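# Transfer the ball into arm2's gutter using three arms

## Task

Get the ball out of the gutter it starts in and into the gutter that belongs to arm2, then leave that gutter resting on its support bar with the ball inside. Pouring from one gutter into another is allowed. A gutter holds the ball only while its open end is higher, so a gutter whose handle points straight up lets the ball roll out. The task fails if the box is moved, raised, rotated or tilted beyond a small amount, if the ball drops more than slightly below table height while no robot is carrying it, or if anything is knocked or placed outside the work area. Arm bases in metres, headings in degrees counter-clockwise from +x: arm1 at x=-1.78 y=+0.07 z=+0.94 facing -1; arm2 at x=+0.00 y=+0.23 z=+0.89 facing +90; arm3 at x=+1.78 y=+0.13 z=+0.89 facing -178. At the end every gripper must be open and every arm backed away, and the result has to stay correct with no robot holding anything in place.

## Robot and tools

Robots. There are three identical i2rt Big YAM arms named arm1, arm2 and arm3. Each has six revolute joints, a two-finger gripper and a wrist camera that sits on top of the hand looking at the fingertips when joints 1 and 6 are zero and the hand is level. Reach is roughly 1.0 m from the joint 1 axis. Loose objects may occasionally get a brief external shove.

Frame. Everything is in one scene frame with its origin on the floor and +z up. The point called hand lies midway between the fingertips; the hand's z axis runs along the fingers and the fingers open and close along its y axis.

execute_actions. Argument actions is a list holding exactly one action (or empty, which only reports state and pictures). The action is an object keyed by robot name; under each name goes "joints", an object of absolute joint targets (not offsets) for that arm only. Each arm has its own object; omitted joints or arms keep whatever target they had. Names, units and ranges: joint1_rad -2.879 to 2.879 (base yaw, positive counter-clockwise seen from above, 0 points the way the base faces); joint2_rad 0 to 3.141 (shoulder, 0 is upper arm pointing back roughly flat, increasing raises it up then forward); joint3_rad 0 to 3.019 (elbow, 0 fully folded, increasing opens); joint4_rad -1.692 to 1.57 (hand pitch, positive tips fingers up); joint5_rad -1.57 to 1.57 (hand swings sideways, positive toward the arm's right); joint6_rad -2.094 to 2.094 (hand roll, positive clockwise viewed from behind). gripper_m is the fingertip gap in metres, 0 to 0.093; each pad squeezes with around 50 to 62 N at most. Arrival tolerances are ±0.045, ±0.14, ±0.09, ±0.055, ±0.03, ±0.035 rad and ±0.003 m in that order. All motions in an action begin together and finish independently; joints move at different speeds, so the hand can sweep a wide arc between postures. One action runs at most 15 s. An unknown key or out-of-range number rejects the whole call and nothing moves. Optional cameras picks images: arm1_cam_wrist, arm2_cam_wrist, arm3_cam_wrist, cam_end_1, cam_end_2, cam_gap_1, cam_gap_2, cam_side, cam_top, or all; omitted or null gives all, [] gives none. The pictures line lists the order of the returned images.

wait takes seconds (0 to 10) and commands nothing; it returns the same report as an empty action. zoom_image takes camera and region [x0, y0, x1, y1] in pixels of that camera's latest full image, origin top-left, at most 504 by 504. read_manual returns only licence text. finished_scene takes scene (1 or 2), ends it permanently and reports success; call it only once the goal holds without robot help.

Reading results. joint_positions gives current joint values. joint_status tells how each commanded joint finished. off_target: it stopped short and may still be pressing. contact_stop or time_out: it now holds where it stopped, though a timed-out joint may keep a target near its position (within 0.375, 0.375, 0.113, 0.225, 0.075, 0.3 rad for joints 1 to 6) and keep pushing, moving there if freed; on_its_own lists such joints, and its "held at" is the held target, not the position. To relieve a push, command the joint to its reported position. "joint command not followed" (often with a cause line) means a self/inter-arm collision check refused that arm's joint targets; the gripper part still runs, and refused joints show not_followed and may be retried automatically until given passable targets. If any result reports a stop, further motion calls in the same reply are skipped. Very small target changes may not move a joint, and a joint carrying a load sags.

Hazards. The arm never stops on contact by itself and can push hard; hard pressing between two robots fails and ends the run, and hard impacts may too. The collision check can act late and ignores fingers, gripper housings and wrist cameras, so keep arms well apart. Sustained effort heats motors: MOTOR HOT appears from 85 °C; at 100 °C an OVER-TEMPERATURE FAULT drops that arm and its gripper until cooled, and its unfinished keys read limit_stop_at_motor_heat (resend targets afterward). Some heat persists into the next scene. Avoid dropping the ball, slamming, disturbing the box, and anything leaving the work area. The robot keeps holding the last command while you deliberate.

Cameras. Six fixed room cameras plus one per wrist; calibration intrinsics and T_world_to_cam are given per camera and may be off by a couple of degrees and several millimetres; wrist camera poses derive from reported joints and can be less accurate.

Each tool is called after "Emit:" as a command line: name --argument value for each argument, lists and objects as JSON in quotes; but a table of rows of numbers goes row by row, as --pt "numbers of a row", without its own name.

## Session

Emit:
execute_actions --actions '[]'

Scene clock: 0.00 s.
Motor temperatures (°C, as the motors report them): arm1=[23 25 30 24 23 23] | arm2=[24 29 32 25 24 25] | arm3=[25 22 30 23 25 23]
arm1.joint_positions: joint1_rad=+0.616 joint2_rad=+0.485 joint3_rad=+1.596 joint4_rad=-1.550 joint5_rad=-0.079 joint6_rad=+0.277 gripper_m=+0.094
arm1.joint_status: not commanded
arm1.hand: x=-1.7004 y=+0.1430 z=+1.5437 quat_wxyz=(-0.472, +0.160, -0.827, -0.259) (m; scene frame)
arm2.joint_positions: joint1_rad=-0.783 joint2_rad=+0.406 joint3_rad=+1.481 joint4_rad=-1.482 joint5_rad=+0.280 joint6_rad=+0.404 gripper_m=+0.094
arm2.joint_status: not commanded
arm2.hand: x=+0.1073 y=+0.2642 z=+1.4750 quat_wxyz=(-0.515, +0.078, -0.826, -0.213) (m; scene frame)
arm3.joint_positions: joint1_rad=+0.228 joint2_rad=+0.530 joint3_rad=+1.352 joint4_rad=-1.269 joint5_rad=-0.047 joint6_rad=-0.406 gripper_m=+0.094
arm3.joint_status: not commanded
arm3.hand: x=+1.5732 y=+0.0658 z=+1.4430 quat_wxyz=(+0.019, -0.798, -0.286, +0.530) (m; scene frame)
pictures: arm1_cam_wrist, arm2_cam_wrist, arm3_cam_wrist, cam_end_1, cam_end_2, cam_gap_1, cam_gap_2, cam_side, cam_top
camera_calibration (this result's frames):
arm1_cam_wrist: T_world_to_cam=[[0.506767, -0.815072, -0.280794, 1.41293], [-0.817813, -0.351493, -0.45567, -0.636475], [0.272706, 0.460555, -0.844701, 1.82675], [0, 0, 0, 1]] pos_world=[-1.73471, 0.0866044, 1.64978]
arm2_cam_wrist: T_world_to_cam=[[0.331295, -0.903071, -0.273323, 0.607853], [-0.852715, -0.162571, -0.496435, 0.871159], [0.403882, 0.397533, -0.823921, 1.18869], [0, 0, 0, 1]] pos_world=[0.0613811, 0.218016, 1.578]
arm3_cam_wrist: T_world_to_cam=[[-0.432105, 0.835691, 0.338977, 0.13426], [0.723236, 0.545661, -0.423301, -0.556134], [-0.538715, 0.0622504, -0.840185, 2.1801], [0, 0, 0, 1]] pos_world=[1.63468, 0.0555486, 1.55076]
Images, in order (width x height): arm1_cam_wrist 504x504, arm2_cam_wrist 504x504, arm3_cam_wrist 504x504, cam_end_1 896x504, cam_end_2 896x504, cam_gap_1 896x504, cam_gap_2 896x504, cam_side 896x504, cam_top 896x504.

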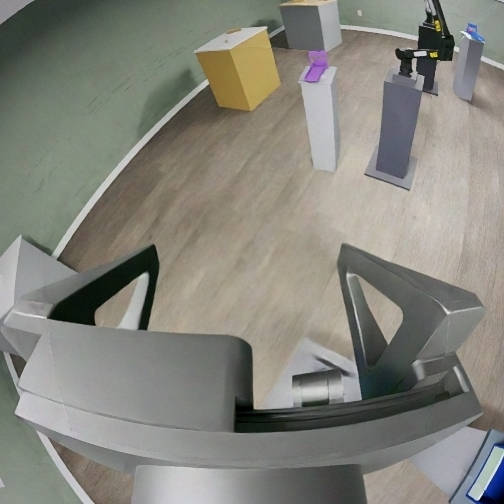

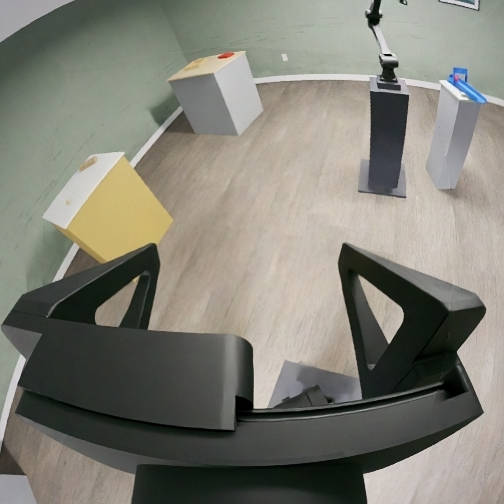

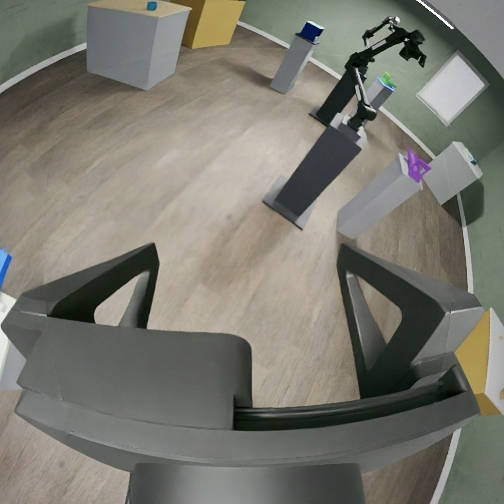

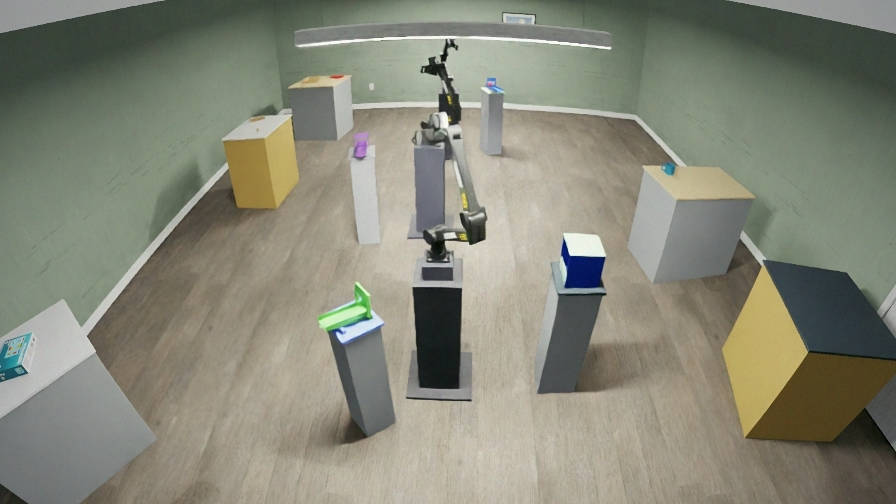

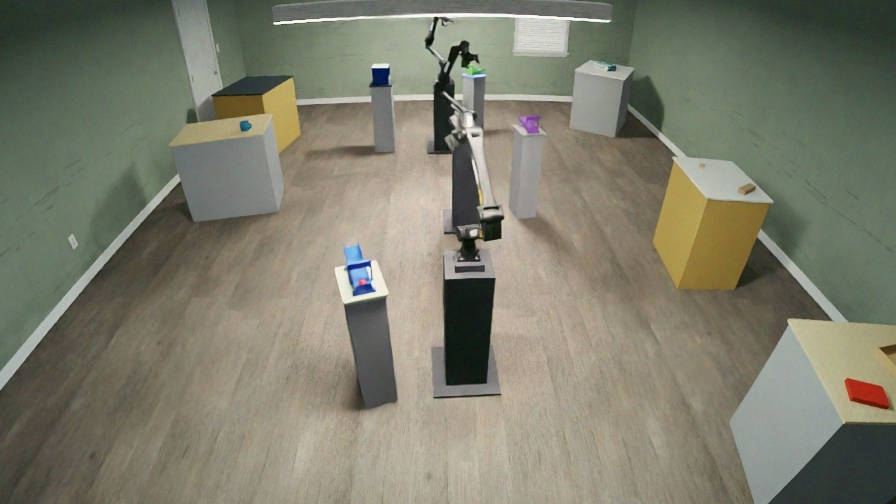

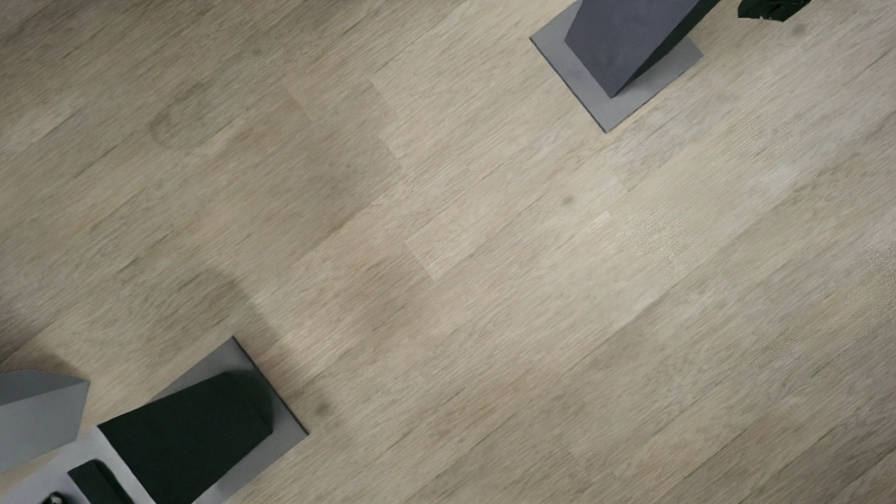

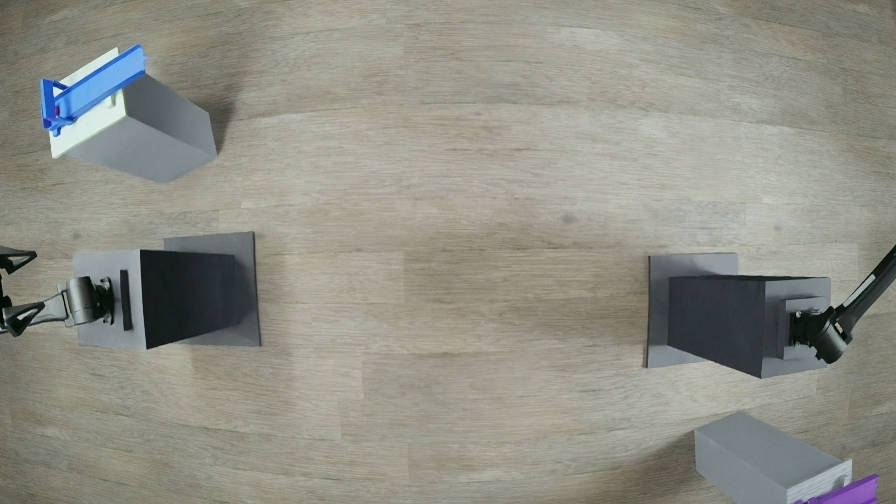

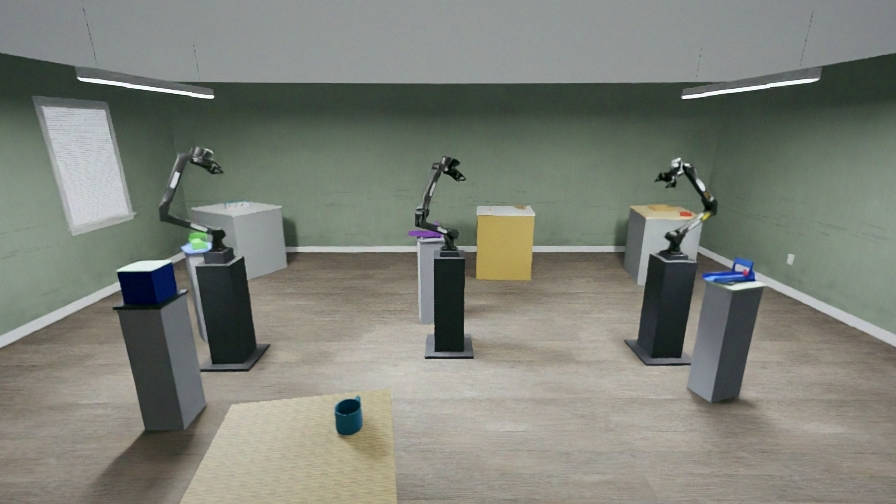

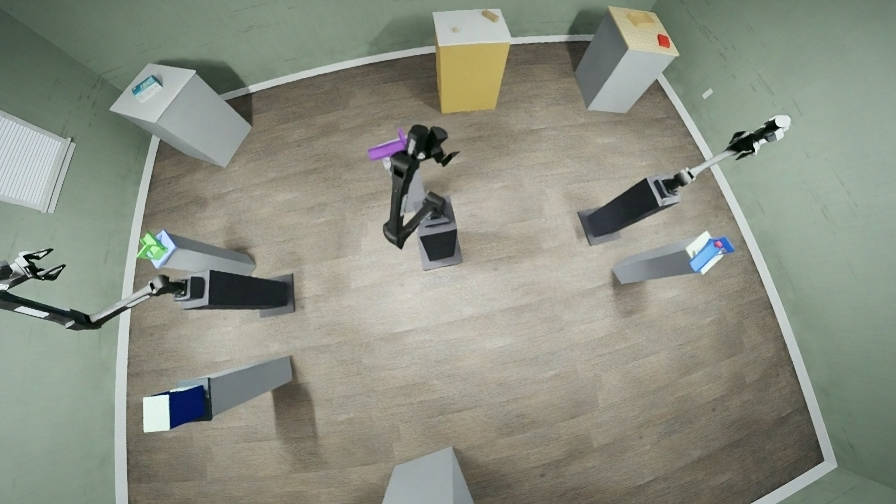

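Emit:
execute_actions --actions '[{"arm3":{"joints":{"joint1_rad":1.62,"joint2_rad":1.655,"joint3_rad":1.796,"joint4_rad":-1.65,"joint5_rad":0,"joint6_rad":0}},"arm2":{"joints":{"joint1_rad":0.25,"joint2_rad":1.655,"joint3_rad":1.796,"joint4_rad":-1.65,"joint5_rad":0,"joint6_rad":0}}}]' --cameras '["arm3_cam_wrist","arm2_cam_wrist","cam_side"]'

Emit:
zoom_image --camera "arm3_cam_wrist" --region '[126, 0, 378, 252]'

Emit:
zoom_image --camera "arm2_cam_wrist" --region '[126, 0, 378, 252]'

Scene clock: 8.13 s.
Motor temperatures (°C, as the motors report them): arm1=[23 25 31 24 23 23] | arm2=[24 29 33 25 24 25] | arm3=[25 22 32 23 25 23]
arm1.joint_positions: joint1_rad=+0.616 joint2_rad=+0.485 joint3_rad=+1.596 joint4_rad=-1.550 joint5_rad=-0.079 joint6_rad=+0.277 gripper_m=+0.094
arm1.joint_status: not commanded
arm1.hand: x=-1.7004 y=+0.1430 z=+1.5437 quat_wxyz=(-0.472, +0.160, -0.827, -0.259) (m; scene frame)
arm2.joint_positions: joint1_rad=+0.255 joint2_rad=+1.673 joint3_rad=+1.770 joint4_rad=-1.637 joint5_rad=+0.000 joint6_rad=+0.011 gripper_m=+0.094
arm2.joint_status: all done
arm2.hand: x=-0.1282 y=+0.7285 z=+1.1894 quat_wxyz=(-0.014, +0.787, -0.616, -0.017) (m; scene frame)
arm3.joint_positions: joint1_rad=+1.623 joint2_rad=+1.644 joint3_rad=+1.771 joint4_rad=-1.635 joint5_rad=-0.001 joint6_rad=-0.011 gripper_m=+0.094
arm3.joint_status: all done
arm3.hand: x=+1.8178 y=-0.3837 z=+1.1974 quat_wxyz=(-0.027, -0.674, -0.738, +0.019) (m; scene frame)
pictures: arm2_cam_wrist, arm3_cam_wrist, cam_side
camera_calibration (this result's frames):
arm2_cam_wrist: T_world_to_cam=[[0.973044, 0.229942, 0.017679, -0.0621194], [0.183407, -0.818038, 0.545138, -0.0244673], [0.139812, -0.527201, -0.83816, 1.52064], [0, 0, 0, 1]] pos_world=[-0.147671, 0.79595, 1.28897]
arm3_cam_wrist: T_world_to_cam=[[-0.995715, -0.0924623, -0.00169537, 1.77514], [-0.0793507, 0.844815, 0.529142, -0.158457], [-0.0474934, 0.527009, -0.848532, 1.42892], [0, 0, 0, 1]] pos_world=[1.82282, -0.455051, 1.29934]
Images, in order (width x height): arm2_cam_wrist 504x504, arm3_cam_wrist 504x504, cam_side 896x504.

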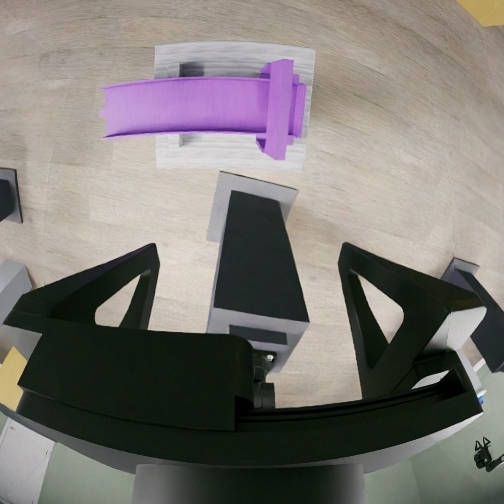

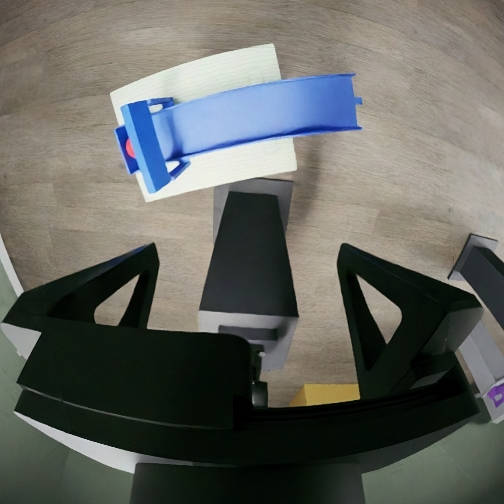

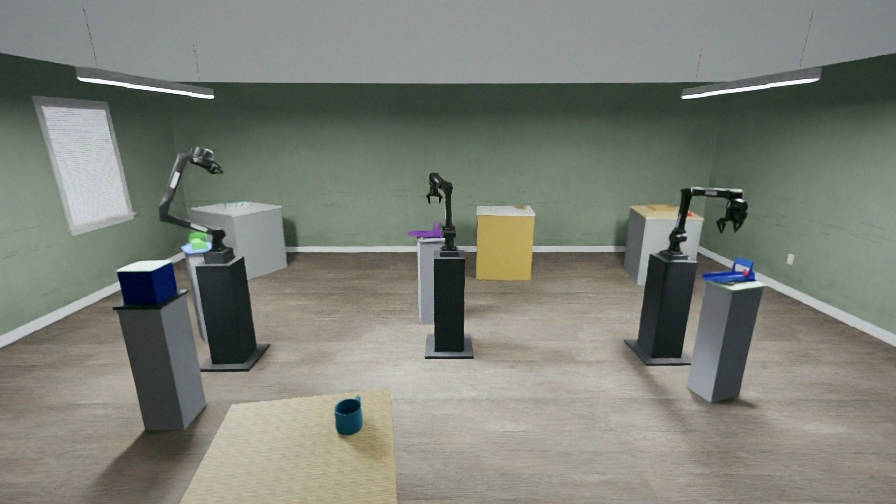

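Region (126, 0, 378, 252) of arm3_cam_wrist's 504x504 image, scaled by 2.000, with more detail than that image has.

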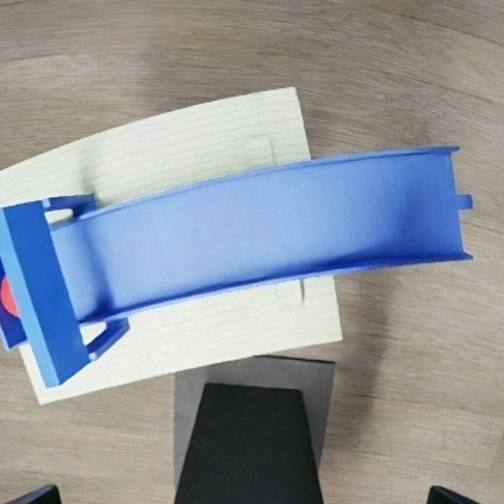

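Region (126, 0, 378, 252) of arm2_cam_wrist's 504x504 image, scaled by 2.000, with more detail than that image has.

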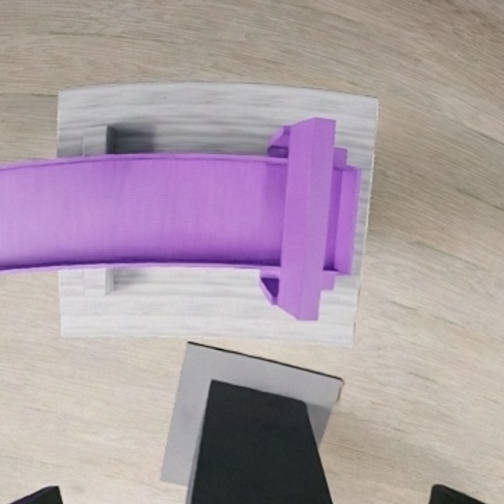

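Emit:
execute_actions --actions '[{"arm3":{"joints":{"joint1_rad":1.90,"joint2_rad":1.83,"joint3_rad":1.603,"joint4_rad":-1.343,"joint5_rad":0.2,"joint6_rad":0.09}},"arm2":{"joints":{"joint1_rad":0.127,"joint2_rad":1.875,"joint3_rad":1.687,"joint4_rad":-1.36,"joint5_rad":-0.2,"joint6_rad":-0.07}}}]' --cameras '["arm3_cam_wrist","arm2_cam_wrist"]'

Scene clock: 27.00 s.
Motor temperatures (°C, as the motors report them): arm1=[23 25 31 25 23 23] | arm2=[24 31 38 25 24 25] | arm3=[25 23 35 23 25 23]
arm1.joint_positions: joint1_rad=+0.616 joint2_rad=+0.485 joint3_rad=+1.596 joint4_rad=-1.550 joint5_rad=-0.079 joint6_rad=+0.277 gripper_m=+0.094
arm1.joint_status: not commanded
arm1.hand: x=-1.7004 y=+0.1430 z=+1.5437 quat_wxyz=(-0.472, +0.160, -0.827, -0.259) (m; scene frame)
arm2.joint_positions: joint1_rad=+0.122 joint2_rad=+1.889 joint3_rad=+1.666 joint4_rad=-1.375 joint5_rad=-0.198 joint6_rad=-0.059 gripper_m=+0.094
arm2.joint_status: all done
arm2.hand: x=-0.1012 y=+0.7935 z=+1.0403 quat_wxyz=(+0.077, +0.763, -0.639, -0.062) (m; scene frame)
arm3.joint_positions: joint1_rad=+1.898 joint2_rad=+1.823 joint3_rad=+1.582 joint4_rad=-1.359 joint5_rad=+0.199 joint6_rad=+0.079 gripper_m=+0.094
arm3.joint_status: all done
arm3.hand: x=+1.9359 y=-0.3978 z=+1.0386 quat_wxyz=(+0.062, -0.599, -0.795, +0.074) (m; scene frame)
pictures: arm2_cam_wrist, arm3_cam_wrist
camera_calibration (this result's frames):
arm2_cam_wrist: T_world_to_cam=[[0.969799, 0.163982, -0.180555, 0.157524], [0.239385, -0.781793, 0.575756, 0.0500831], [-0.046743, -0.601589, -0.797437, 1.42393], [0, 0, 0, 1]] pos_world=[-0.0981967, 0.869945, 1.1351]
arm3_cam_wrist: T_world_to_cam=[[-0.941401, -0.273024, 0.198045, 1.50677], [-0.111719, 0.806428, 0.580683, -0.0593676], [-0.318249, 0.52453, -0.789674, 1.76923], [0, 0, 0, 1]] pos_world=[1.9749, -0.468753, 1.13318]
Images, in order (width x height): arm2_cam_wrist 504x504, arm3_cam_wrist 504x504.

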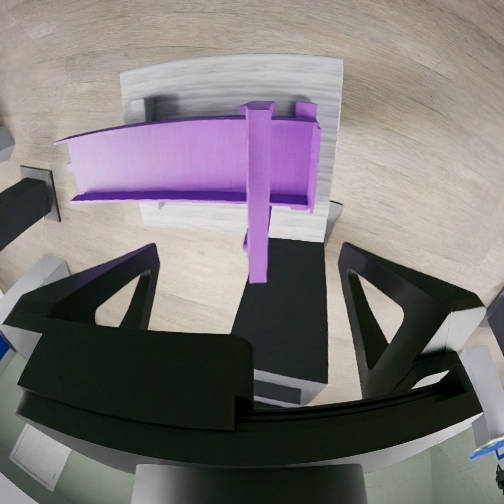

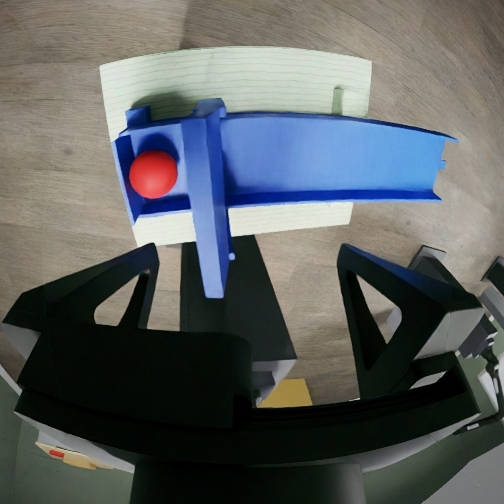

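Emit:
execute_actions --actions '[{"arm3":{"joints":{"joint1_rad":1.915,"joint2_rad":1.88,"joint3_rad":1.475,"joint4_rad":-1.145}},"arm2":{"joints":{"joint1_rad":0.14,"joint2_rad":1.935,"joint3_rad":1.575,"joint4_rad":-1.17}}}]' --cameras '["arm3_cam_wrist","arm2_cam_wrist"]'

Scene clock: 43.73 s.
Motor temperatures (°C, as the motors report them): arm1=[23 25 32 25 23 23] | arm2=[24 33 39 25 24 25] | arm3=[25 24 35 23 25 23]
arm1.joint_positions: joint1_rad=+0.616 joint2_rad=+0.485 joint3_rad=+1.596 joint4_rad=-1.550 joint5_rad=-0.079 joint6_rad=+0.277 gripper_m=+0.094
arm1.joint_status: not commanded
arm1.hand: x=-1.7004 y=+0.1430 z=+1.5437 quat_wxyz=(-0.472, +0.160, -0.827, -0.259) (m; scene frame)
arm2.joint_positions: joint1_rad=+0.134 joint2_rad=+1.950 joint3_rad=+1.568 joint4_rad=-1.186 joint5_rad=-0.198 joint6_rad=-0.059 gripper_m=+0.094
arm2.joint_status: all done
arm2.hand: x=-0.1097 y=+0.8026 z=+0.9709 quat_wxyz=(+0.067, +0.768, -0.633, -0.073) (m; scene frame)
arm3.joint_positions: joint1_rad=+1.910 joint2_rad=+1.886 joint3_rad=+1.468 joint4_rad=-1.162 joint5_rad=+0.199 joint6_rad=+0.079 gripper_m=+0.094
arm3.joint_status: all done
arm3.hand: x=+1.9444 y=-0.4005 z=+0.9644 quat_wxyz=(+0.053, -0.596, -0.798, +0.080) (m; scene frame)
pictures: arm2_cam_wrist, arm3_cam_wrist
camera_calibration (this result's frames):
arm2_cam_wrist: T_world_to_cam=[[0.966952, 0.181678, -0.178875, 0.135579], [0.251417, -0.795984, 0.550636, 0.136265], [-0.0423432, -0.577411, -0.815355, 1.37218], [0, 0, 0, 1]] pos_world=[-0.107255, 0.876142, 1.06803]
arm3_cam_wrist: T_world_to_cam=[[-0.939629, -0.280112, 0.196555, 1.52391], [-0.125419, 0.816334, 0.563799, 0.0338194], [-0.318381, 0.505111, -0.802182, 1.71933], [0, 0, 0, 1]] pos_world=[1.98355, -0.469194, 1.06062]
Images, in order (width x height): arm2_cam_wrist 504x504, arm3_cam_wrist 504x504.

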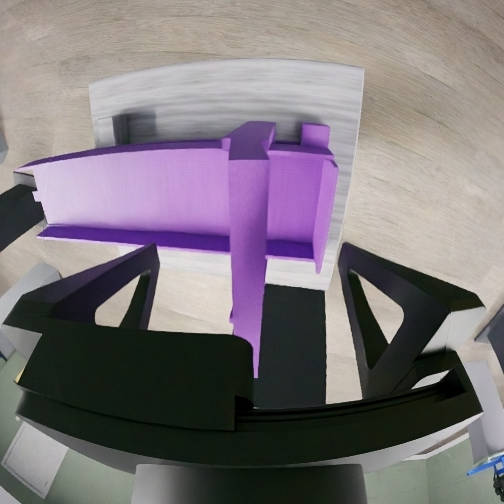

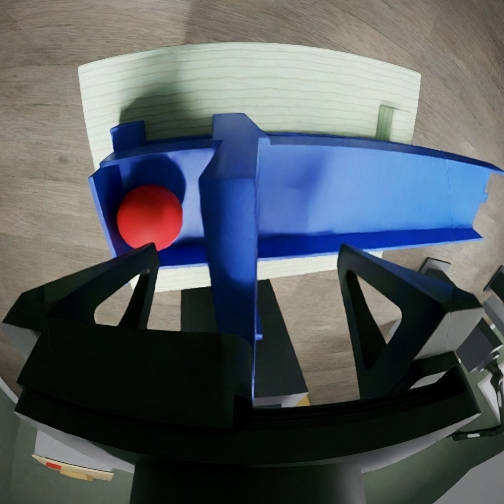

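Emit:
execute_actions --actions '[{"arm3":{"joints":{"gripper_m":0}},"arm2":{"joints":{"gripper_m":0}}}]' --cameras '[]'

Emit:
execute_actions --actions '[{"arm3":{"joints":{"joint2_rad":1.94,"joint3_rad":2.31,"joint4_rad":-1.49,"joint5_rad":0.45}},"arm2":{"joints":{"joint3_rad":1.94,"joint4_rad":-1.3}}}]' --cameras '["arm3_cam_wrist","arm2_cam_wrist"]'

Emit:
execute_actions --actions '[{"arm3":{"joints":{"joint1_rad":-0.09,"joint6_rad":-1.57}},"arm2":{"joints":{"joint1_rad":-1.81,"joint2_rad":2.125,"joint4_rad":-1.02,"joint5_rad":-0.26,"joint6_rad":0.85}}}]' --cameras '["arm3_cam_wrist","cam_gap_2","cam_side"]'

Scene clock: 75.47 s.
Motor temperatures (°C, as the motors report them): arm1=[23 25 32 25 23 23] | arm2=[24 34 38 25 24 25] | arm3=[25 26 35 23 25 23]
arm1.joint_positions: joint1_rad=+0.616 joint2_rad=+0.485 joint3_rad=+1.596 joint4_rad=-1.550 joint5_rad=-0.079 joint6_rad=+0.277 gripper_m=+0.094
arm1.joint_status: not commanded
arm1.hand: x=-1.7004 y=+0.1430 z=+1.5437 quat_wxyz=(-0.472, +0.160, -0.827, -0.259) (m; scene frame)
arm2.joint_positions: joint1_rad=+0.134 joint2_rad=+1.947 joint3_rad=+1.568 joint4_rad=-1.185 joint5_rad=-0.207 joint6_rad=-0.059 gripper_m=+0.011
arm2.joint_status: gripper_m off_target (ended at +0.011, target +0.000)
arm2.hand: x=-0.1112 y=+0.8027 z=+0.9727 quat_wxyz=(+0.069, +0.768, -0.632, -0.077) (m; scene frame)
arm3.joint_positions: joint1_rad=+1.911 joint2_rad=+1.884 joint3_rad=+1.468 joint4_rad=-1.161 joint5_rad=+0.205 joint6_rad=+0.080 gripper_m=+0.011
arm3.joint_status: gripper_m off_target (ended at +0.011, target +0.000)
arm3.hand: x=+1.9442 y=-0.4010 z=+0.9652 quat_wxyz=(+0.054, -0.596, -0.797, +0.083) (m; scene frame)
pictures: none
No camera images: the call's "cameras" was empty. Leave "cameras" out to get every camera's image.

Scene clock: 77.20 s.
Motor temperatures (°C, as the motors report them): arm1=[23 25 32 25 23 23] | arm2=[24 34 39 25 24 25] | arm3=[25 26 35 23 25 23]
arm1.joint_positions: joint1_rad=+0.616 joint2_rad=+0.485 joint3_rad=+1.596 joint4_rad=-1.550 joint5_rad=-0.079 joint6_rad=+0.277 gripper_m=+0.094
arm1.joint_status: not commanded
arm1.hand: x=-1.7004 y=+0.1430 z=+1.5437 quat_wxyz=(-0.472, +0.160, -0.827, -0.259) (m; scene frame)
arm2.joint_positions: joint1_rad=+0.134 joint2_rad=+1.947 joint3_rad=+1.888 joint4_rad=-1.291 joint5_rad=-0.198 joint6_rad=-0.060 gripper_m=+0.011
arm2.joint_status: all done
arm2.hand: x=-0.1199 y=+0.8788 z=+1.0985 quat_wxyz=(-0.007, +0.770, -0.619, -0.152) (m; scene frame)
arm3.joint_positions: joint1_rad=+1.915 joint2_rad=+1.946 joint3_rad=+2.266 joint4_rad=-1.479 joint5_rad=+0.444 joint6_rad=+0.082 gripper_m=+0.011
arm3.joint_status: all done
arm3.hand: x=+1.9540 y=-0.5326 z=+1.2603 quat_wxyz=(-0.058, -0.608, -0.738, +0.286) (m; scene frame)
pictures: arm2_cam_wrist, arm3_cam_wrist
camera_calibration (this result's frames):
arm2_cam_wrist: T_world_to_cam=[[0.961641, 0.220401, -0.163308, 0.102667], [0.266004, -0.894649, 0.358949, 0.428258], [-0.0669911, -0.388621, -0.918959, 1.46468], [0, 0, 0, 1]] pos_world=[-0.114526, 0.929717, 1.20902]
arm3_cam_wrist: T_world_to_cam=[[-0.928405, -0.0961979, 0.358903, 1.3091], [-0.0521984, 0.990093, 0.130352, 0.471784], [-0.367886, 0.102285, -0.924228, 2.06244], [0, 0, 0, 1]] pos_world=[1.99875, -0.552134, 1.37483]
Images, in order (width x height): arm2_cam_wrist 504x504, arm3_cam_wrist 504x504.

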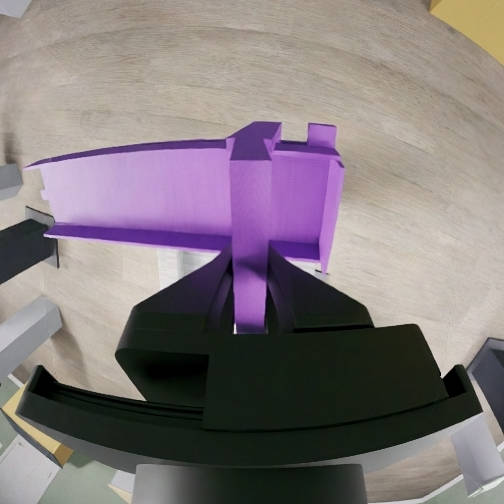

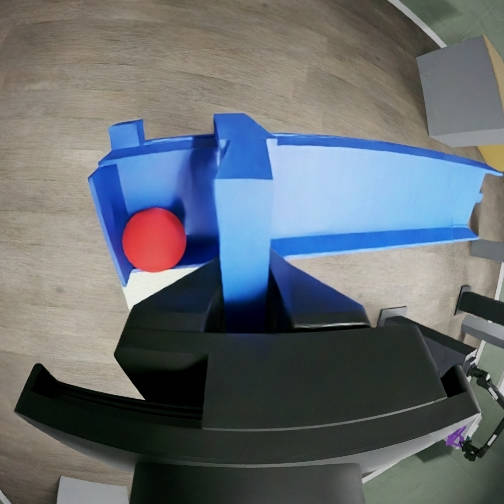

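Scene clock: 79.53 s.
Motor temperatures (°C, as the motors report them): arm1=[23 25 32 25 23 23] | arm2=[24 35 39 25 24 25] | arm3=[25 26 36 23 25 23]
arm1.joint_positions: joint1_rad=+0.616 joint2_rad=+0.485 joint3_rad=+1.596 joint4_rad=-1.550 joint5_rad=-0.079 joint6_rad=+0.277 gripper_m=+0.094
arm1.joint_status: not commanded
arm1.hand: x=-1.7004 y=+0.1430 z=+1.5437 quat_wxyz=(-0.472, +0.160, -0.827, -0.259) (m; scene frame)
arm2.joint_positions: joint1_rad=-1.809 joint2_rad=+2.169 joint3_rad=+1.899 joint4_rad=-1.017 joint5_rad=-0.255 joint6_rad=+0.839 gripper_m=+0.011
arm2.joint_status: all done
arm2.hand: x=+0.7160 y=+0.1008 z=+0.9606 quat_wxyz=(-0.093, -0.490, -0.851, -0.166) (m; scene frame)
arm3.joint_positions: joint1_rad=-0.090 joint2_rad=+1.973 joint3_rad=+2.266 joint4_rad=-1.479 joint5_rad=+0.446 joint6_rad=-1.560 gripper_m=+0.011
arm3.joint_status: all done
arm3.hand: x=+1.0989 y=+0.2435 z=+1.2353 quat_wxyz=(+0.282, -0.730, -0.622, -0.032) (m; scene frame)
pictures: arm3_cam_wrist, cam_gap_2, cam_side
camera_calibration (this result's frames):
arm3_cam_wrist: T_world_to_cam=[[-0.924335, 0.0622346, 0.376473, 0.534187], [0.361297, 0.460144, 0.811007, -1.50415], [-0.122759, 0.88566, -0.447812, 0.596749], [0, 0, 0, 1]] pos_world=[1.11047, 0.130362, 1.286]
Images, in order (width x height): arm3_cam_wrist 504x504, cam_gap_2 896x504, cam_side 896x504.

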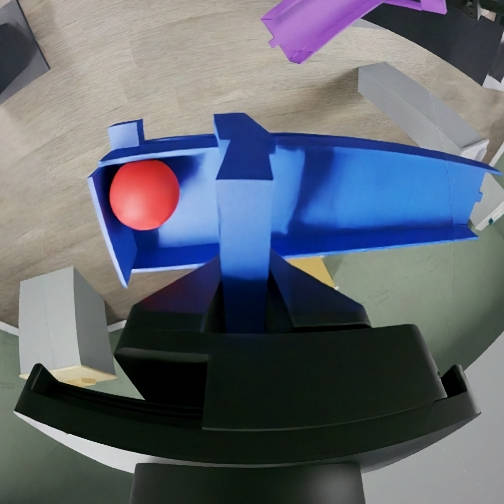

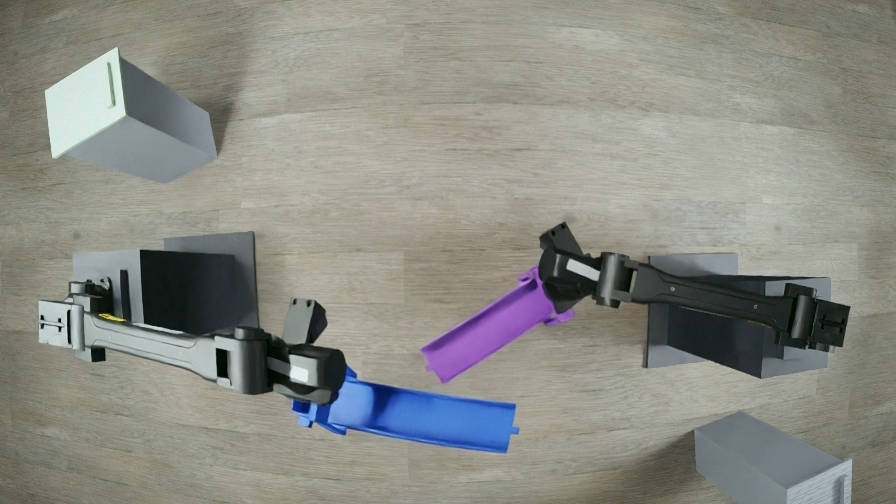

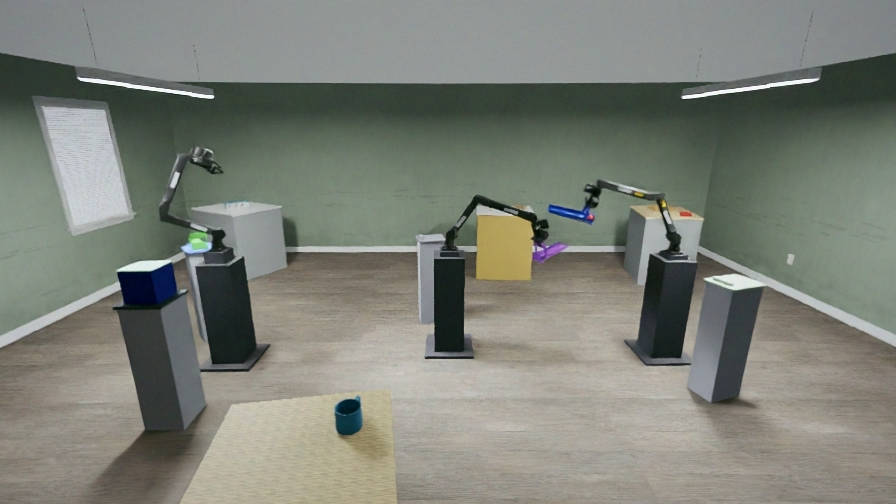

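Emit:
execute_actions --actions '[{"arm3":{"joints":{"joint1_rad":-0.103,"joint2_rad":2.06,"joint3_rad":2.13,"joint4_rad":-1.32,"joint5_rad":0}}}]' --cameras '["cam_gap_2","cam_side"]'

Emit:
zoom_image --camera "cam_side" --region '[490, 180, 630, 280]'

Emit:
zoom_image --camera "cam_gap_2" --region '[250, 200, 650, 450]'

Scene clock: 92.90 s.
Motor temperatures (°C, as the motors report them): arm1=[23 25 32 25 23 23] | arm2=[24 37 41 25 24 25] | arm3=[25 27 38 23 25 23]
arm1.joint_positions: joint1_rad=+0.616 joint2_rad=+0.485 joint3_rad=+1.596 joint4_rad=-1.550 joint5_rad=-0.079 joint6_rad=+0.277 gripper_m=+0.094
arm1.joint_status: not commanded
arm1.hand: x=-1.7004 y=+0.1430 z=+1.5437 quat_wxyz=(-0.472, +0.160, -0.827, -0.259) (m; scene frame)
arm2.joint_positions: joint1_rad=-1.809 joint2_rad=+2.169 joint3_rad=+1.899 joint4_rad=-1.017 joint5_rad=-0.255 joint6_rad=+0.839 gripper_m=+0.011
arm2.joint_status: not commanded
arm2.hand: x=+0.7160 y=+0.1008 z=+0.9606 quat_wxyz=(-0.093, -0.490, -0.851, -0.166) (m; scene frame)
arm3.joint_positions: joint1_rad=-0.100 joint2_rad=+2.086 joint3_rad=+2.099 joint4_rad=-1.344 joint5_rad=+0.002 joint6_rad=-1.564 gripper_m=+0.011
arm3.joint_status: all done
arm3.hand: x=+1.0725 y=+0.1788 z=+1.0774 quat_wxyz=(+0.085, -0.730, -0.673, +0.078) (m; scene frame)
pictures: cam_gap_2, cam_side
Images, in order (width x height): cam_gap_2 896x504, cam_side 896x504.

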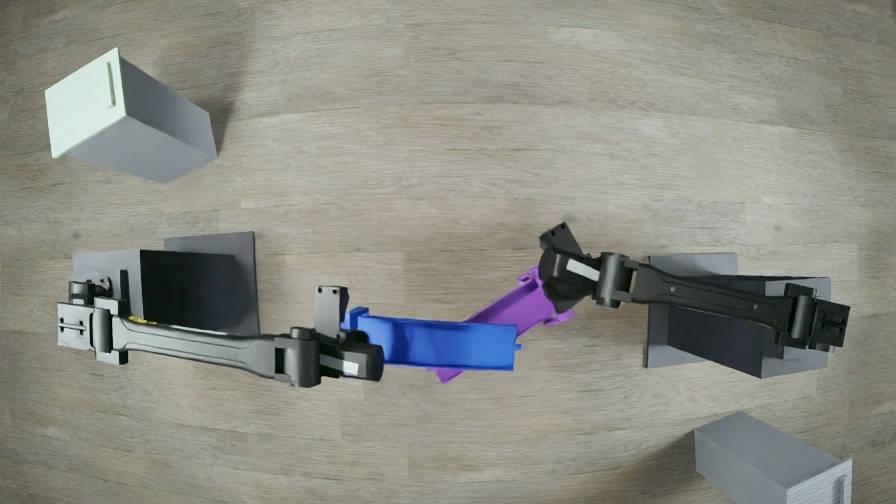

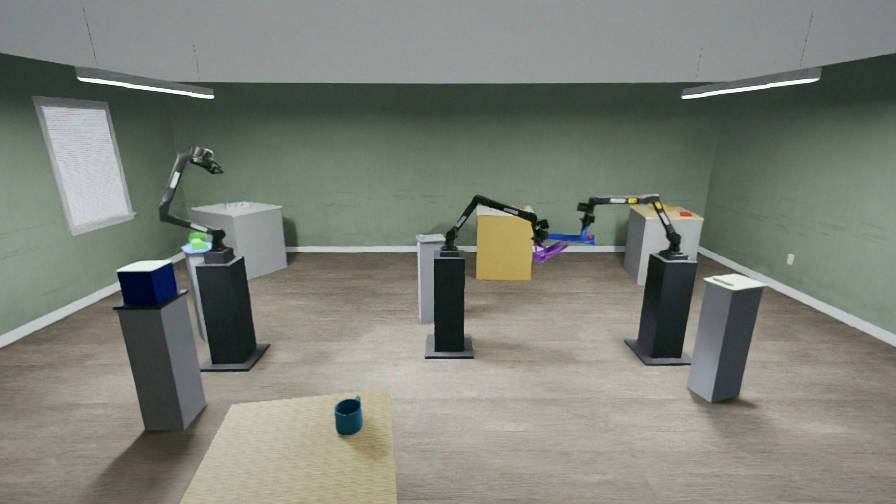

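Region (490, 180, 630, 280) of cam_side's 896x504 image, scaled by 3.600, with more detail than that image has; it fills the top 360 rows of this view, and the rest is white.

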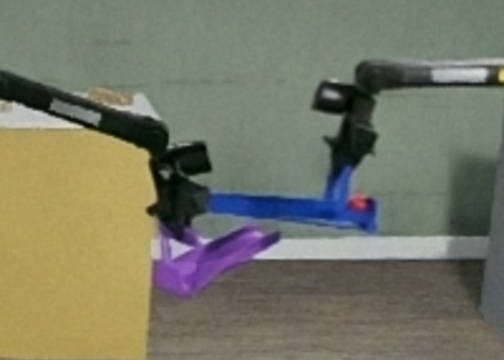

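Region (250, 200, 650, 450) of cam_gap_2's 896x504 image, scaled by 1.260, with more detail than that image has; it fills the top 315 rows of this view, and the rest is white.

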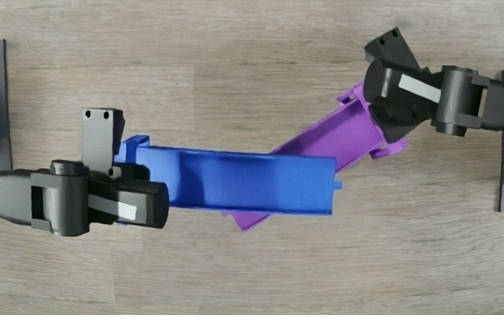

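Emit:
execute_actions --actions '[{"arm3":{"joints":{"joint1_rad":-0.06,"joint4_rad":-1.50}}}]' --cameras '["cam_gap_2","cam_side","arm2_cam_wrist"]'

Emit:
zoom_image --camera "cam_side" --region '[490, 180, 630, 280]'

Emit:
execute_actions --actions '[]' --cameras '["cam_gap_2","arm2_cam_wrist"]'

Scene clock: 105.97 s.
Motor temperatures (°C, as the motors report them): arm1=[23 25 32 25 23 23] | arm2=[24 38 43 25 24 25] | arm3=[25 28 38 23 25 23]
arm1.joint_positions: joint1_rad=+0.616 joint2_rad=+0.485 joint3_rad=+1.596 joint4_rad=-1.550 joint5_rad=-0.079 joint6_rad=+0.277 gripper_m=+0.094
arm1.joint_status: not commanded
arm1.hand: x=-1.7004 y=+0.1430 z=+1.5437 quat_wxyz=(-0.472, +0.160, -0.827, -0.259) (m; scene frame)
arm2.joint_positions: joint1_rad=-1.809 joint2_rad=+2.169 joint3_rad=+1.899 joint4_rad=-1.017 joint5_rad=-0.255 joint6_rad=+0.839 gripper_m=+0.011
arm2.joint_status: not commanded
arm2.hand: x=+0.7160 y=+0.1008 z=+0.9606 quat_wxyz=(-0.093, -0.490, -0.851, -0.166) (m; scene frame)
arm3.joint_positions: joint1_rad=-0.056 joint2_rad=+2.086 joint3_rad=+2.099 joint4_rad=-1.487 joint5_rad=+0.001 joint6_rad=-1.564 gripper_m=+0.011
arm3.joint_status: all done
arm3.hand: x=+1.1055 y=+0.1460 z=+1.0719 quat_wxyz=(+0.032, -0.719, -0.694, +0.031) (m; scene frame)
pictures: arm2_cam_wrist, cam_gap_2, cam_side
camera_calibration (this result's frames):
arm2_cam_wrist: T_world_to_cam=[[-0.812634, -0.459664, -0.358239, 0.974026], [-0.581571, 0.600151, 0.549176, -0.167161], [-0.0374391, 0.65462, -0.75503, 0.807803], [0, 0, 0, 1]] pos_world=[0.724554, 0.0192431, 1.05065]
Images, in order (width x height): arm2_cam_wrist 504x504, cam_gap_2 896x504, cam_side 896x504.

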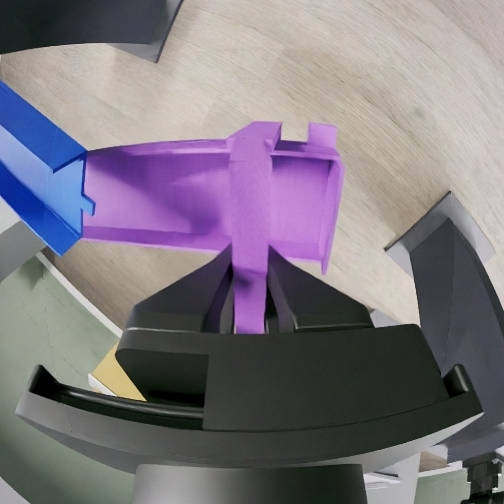

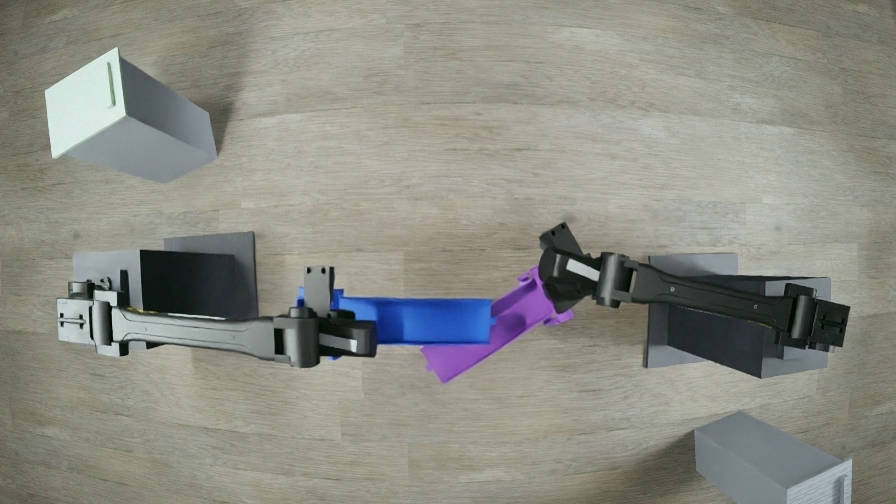

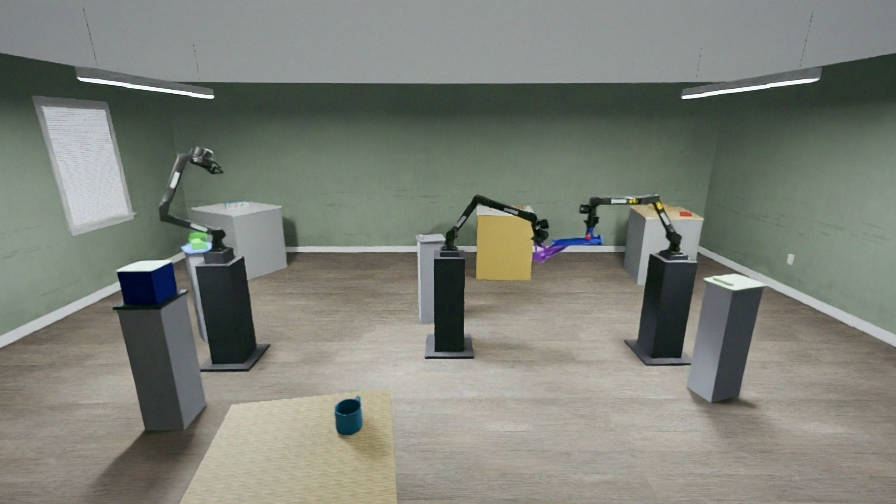

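Region (490, 180, 630, 280) of cam_side's 896x504 image, scaled by 3.600, with more detail than that image has; it fills the top 360 rows of this view, and the rest is white.

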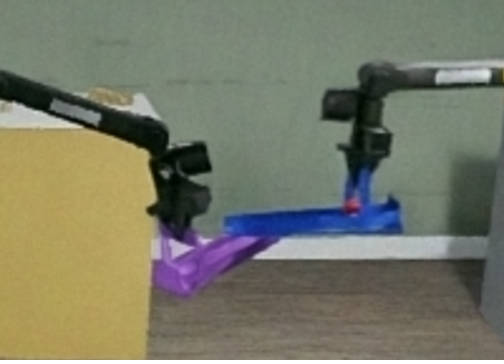

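Scene clock: 105.97 s.
Motor temperatures (°C, as the motors report them): arm1=[23 25 32 25 23 23] | arm2=[24 38 43 25 24 25] | arm3=[25 28 38 23 25 23]
arm1.joint_positions: joint1_rad=+0.616 joint2_rad=+0.485 joint3_rad=+1.596 joint4_rad=-1.550 joint5_rad=-0.079 joint6_rad=+0.277 gripper_m=+0.094
arm1.joint_status: not commanded
arm1.hand: x=-1.7004 y=+0.1430 z=+1.5437 quat_wxyz=(-0.472, +0.160, -0.827, -0.259) (m; scene frame)
arm2.joint_positions: joint1_rad=-1.809 joint2_rad=+2.169 joint3_rad=+1.899 joint4_rad=-1.017 joint5_rad=-0.255 joint6_rad=+0.839 gripper_m=+0.011
arm2.joint_status: not commanded
arm2.hand: x=+0.7160 y=+0.1008 z=+0.9606 quat_wxyz=(-0.093, -0.490, -0.851, -0.166) (m; scene frame)
arm3.joint_positions: joint1_rad=-0.056 joint2_rad=+2.086 joint3_rad=+2.099 joint4_rad=-1.487 joint5_rad=+0.001 joint6_rad=-1.564 gripper_m=+0.011
arm3.joint_status: all done
arm3.hand: x=+1.1055 y=+0.1460 z=+1.0719 quat_wxyz=(+0.032, -0.719, -0.694, +0.031) (m; scene frame)
pictures: arm2_cam_wrist, cam_gap_2
camera_calibration (this result's frames):
arm2_cam_wrist: T_world_to_cam=[[-0.812634, -0.459664, -0.358239, 0.974026], [-0.581571, 0.600151, 0.549176, -0.167161], [-0.0374391, 0.65462, -0.75503, 0.807803], [0, 0, 0, 1]] pos_world=[0.724554, 0.0192431, 1.05065]
Images, in order (width x height): arm2_cam_wrist 504x504, cam_gap_2 896x504.

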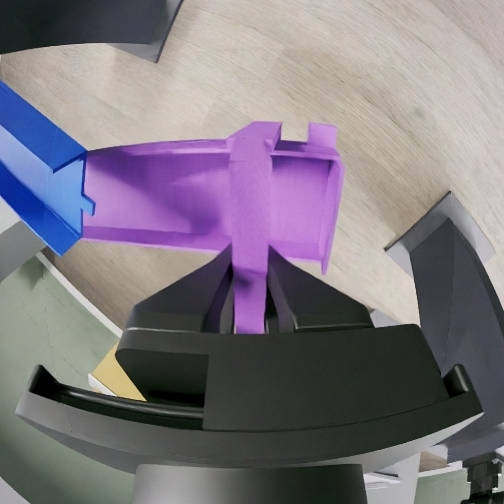

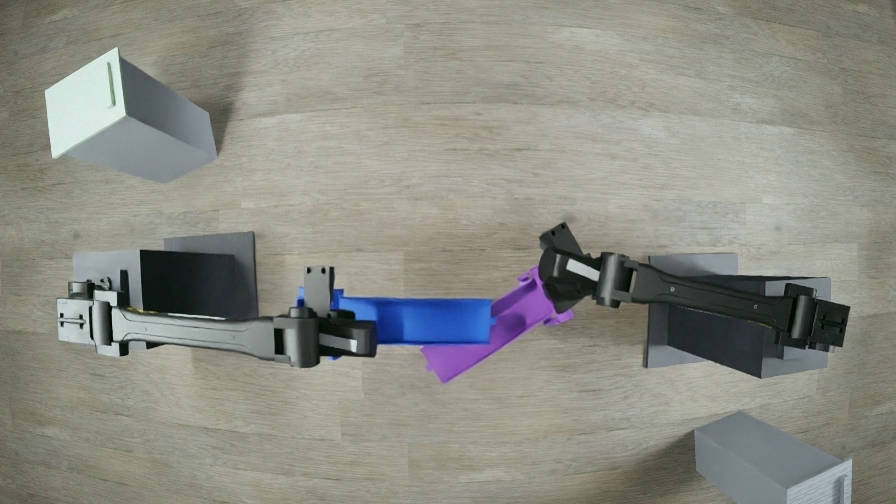

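Emit:
execute_actions --actions '[]' --cameras '["cam_gap_2","arm2_cam_wrist"]'

Scene clock: 108.13 s.
Motor temperatures (°C, as the motors report them): arm1=[23 25 32 25 23 23] | arm2=[24 39 43 25 24 25] | arm3=[25 28 38 23 25 23]
arm1.joint_positions: joint1_rad=+0.616 joint2_rad=+0.485 joint3_rad=+1.596 joint4_rad=-1.550 joint5_rad=-0.079 joint6_rad=+0.277 gripper_m=+0.094
arm1.joint_status: not commanded
arm1.hand: x=-1.7004 y=+0.1430 z=+1.5437 quat_wxyz=(-0.472, +0.160, -0.827, -0.259) (m; scene frame)
arm2.joint_positions: joint1_rad=-1.809 joint2_rad=+2.169 joint3_rad=+1.899 joint4_rad=-1.020 joint5_rad=-0.255 joint6_rad=+0.841 gripper_m=+0.011
arm2.joint_status: not commanded
arm2.hand: x=+0.7154 y=+0.1010 z=+0.9609 quat_wxyz=(-0.092, -0.491, -0.850, -0.166) (m; scene frame)
arm3.joint_positions: joint1_rad=-0.056 joint2_rad=+2.086 joint3_rad=+2.099 joint4_rad=-1.489 joint5_rad=+0.000 joint6_rad=-1.564 gripper_m=+0.011
arm3.joint_status: all done
arm3.hand: x=+1.1060 y=+0.1459 z=+1.0718 quat_wxyz=(+0.031, -0.719, -0.694, +0.030) (m; scene frame)
pictures: arm2_cam_wrist, cam_gap_2
camera_calibration (this result's frames):
arm2_cam_wrist: T_world_to_cam=[[-0.814171, -0.458165, -0.356666, 0.973133], [-0.579352, 0.600389, 0.551257, -0.171421], [-0.038428, 0.655452, -0.754258, 0.807814], [0, 0, 0, 1]] pos_world=[0.724027, 0.0192911, 1.05088]
Images, in order (width x height): arm2_cam_wrist 504x504, cam_gap_2 896x504.

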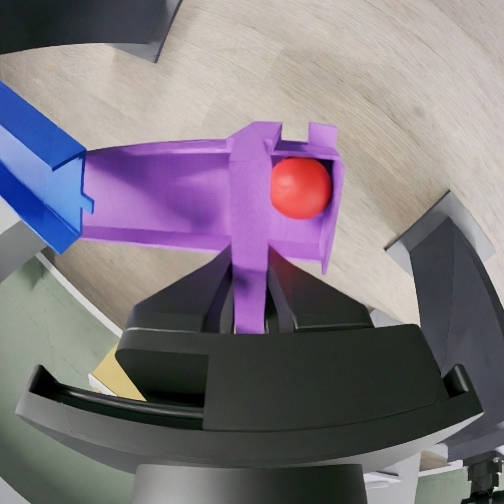

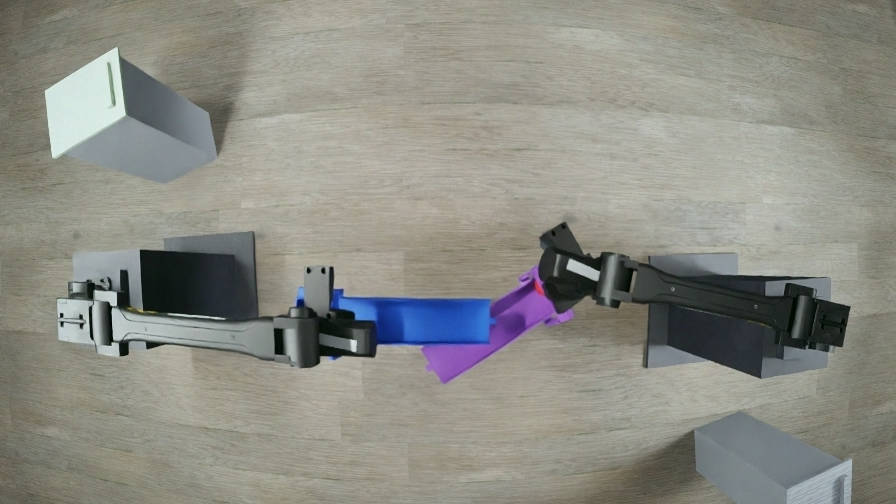

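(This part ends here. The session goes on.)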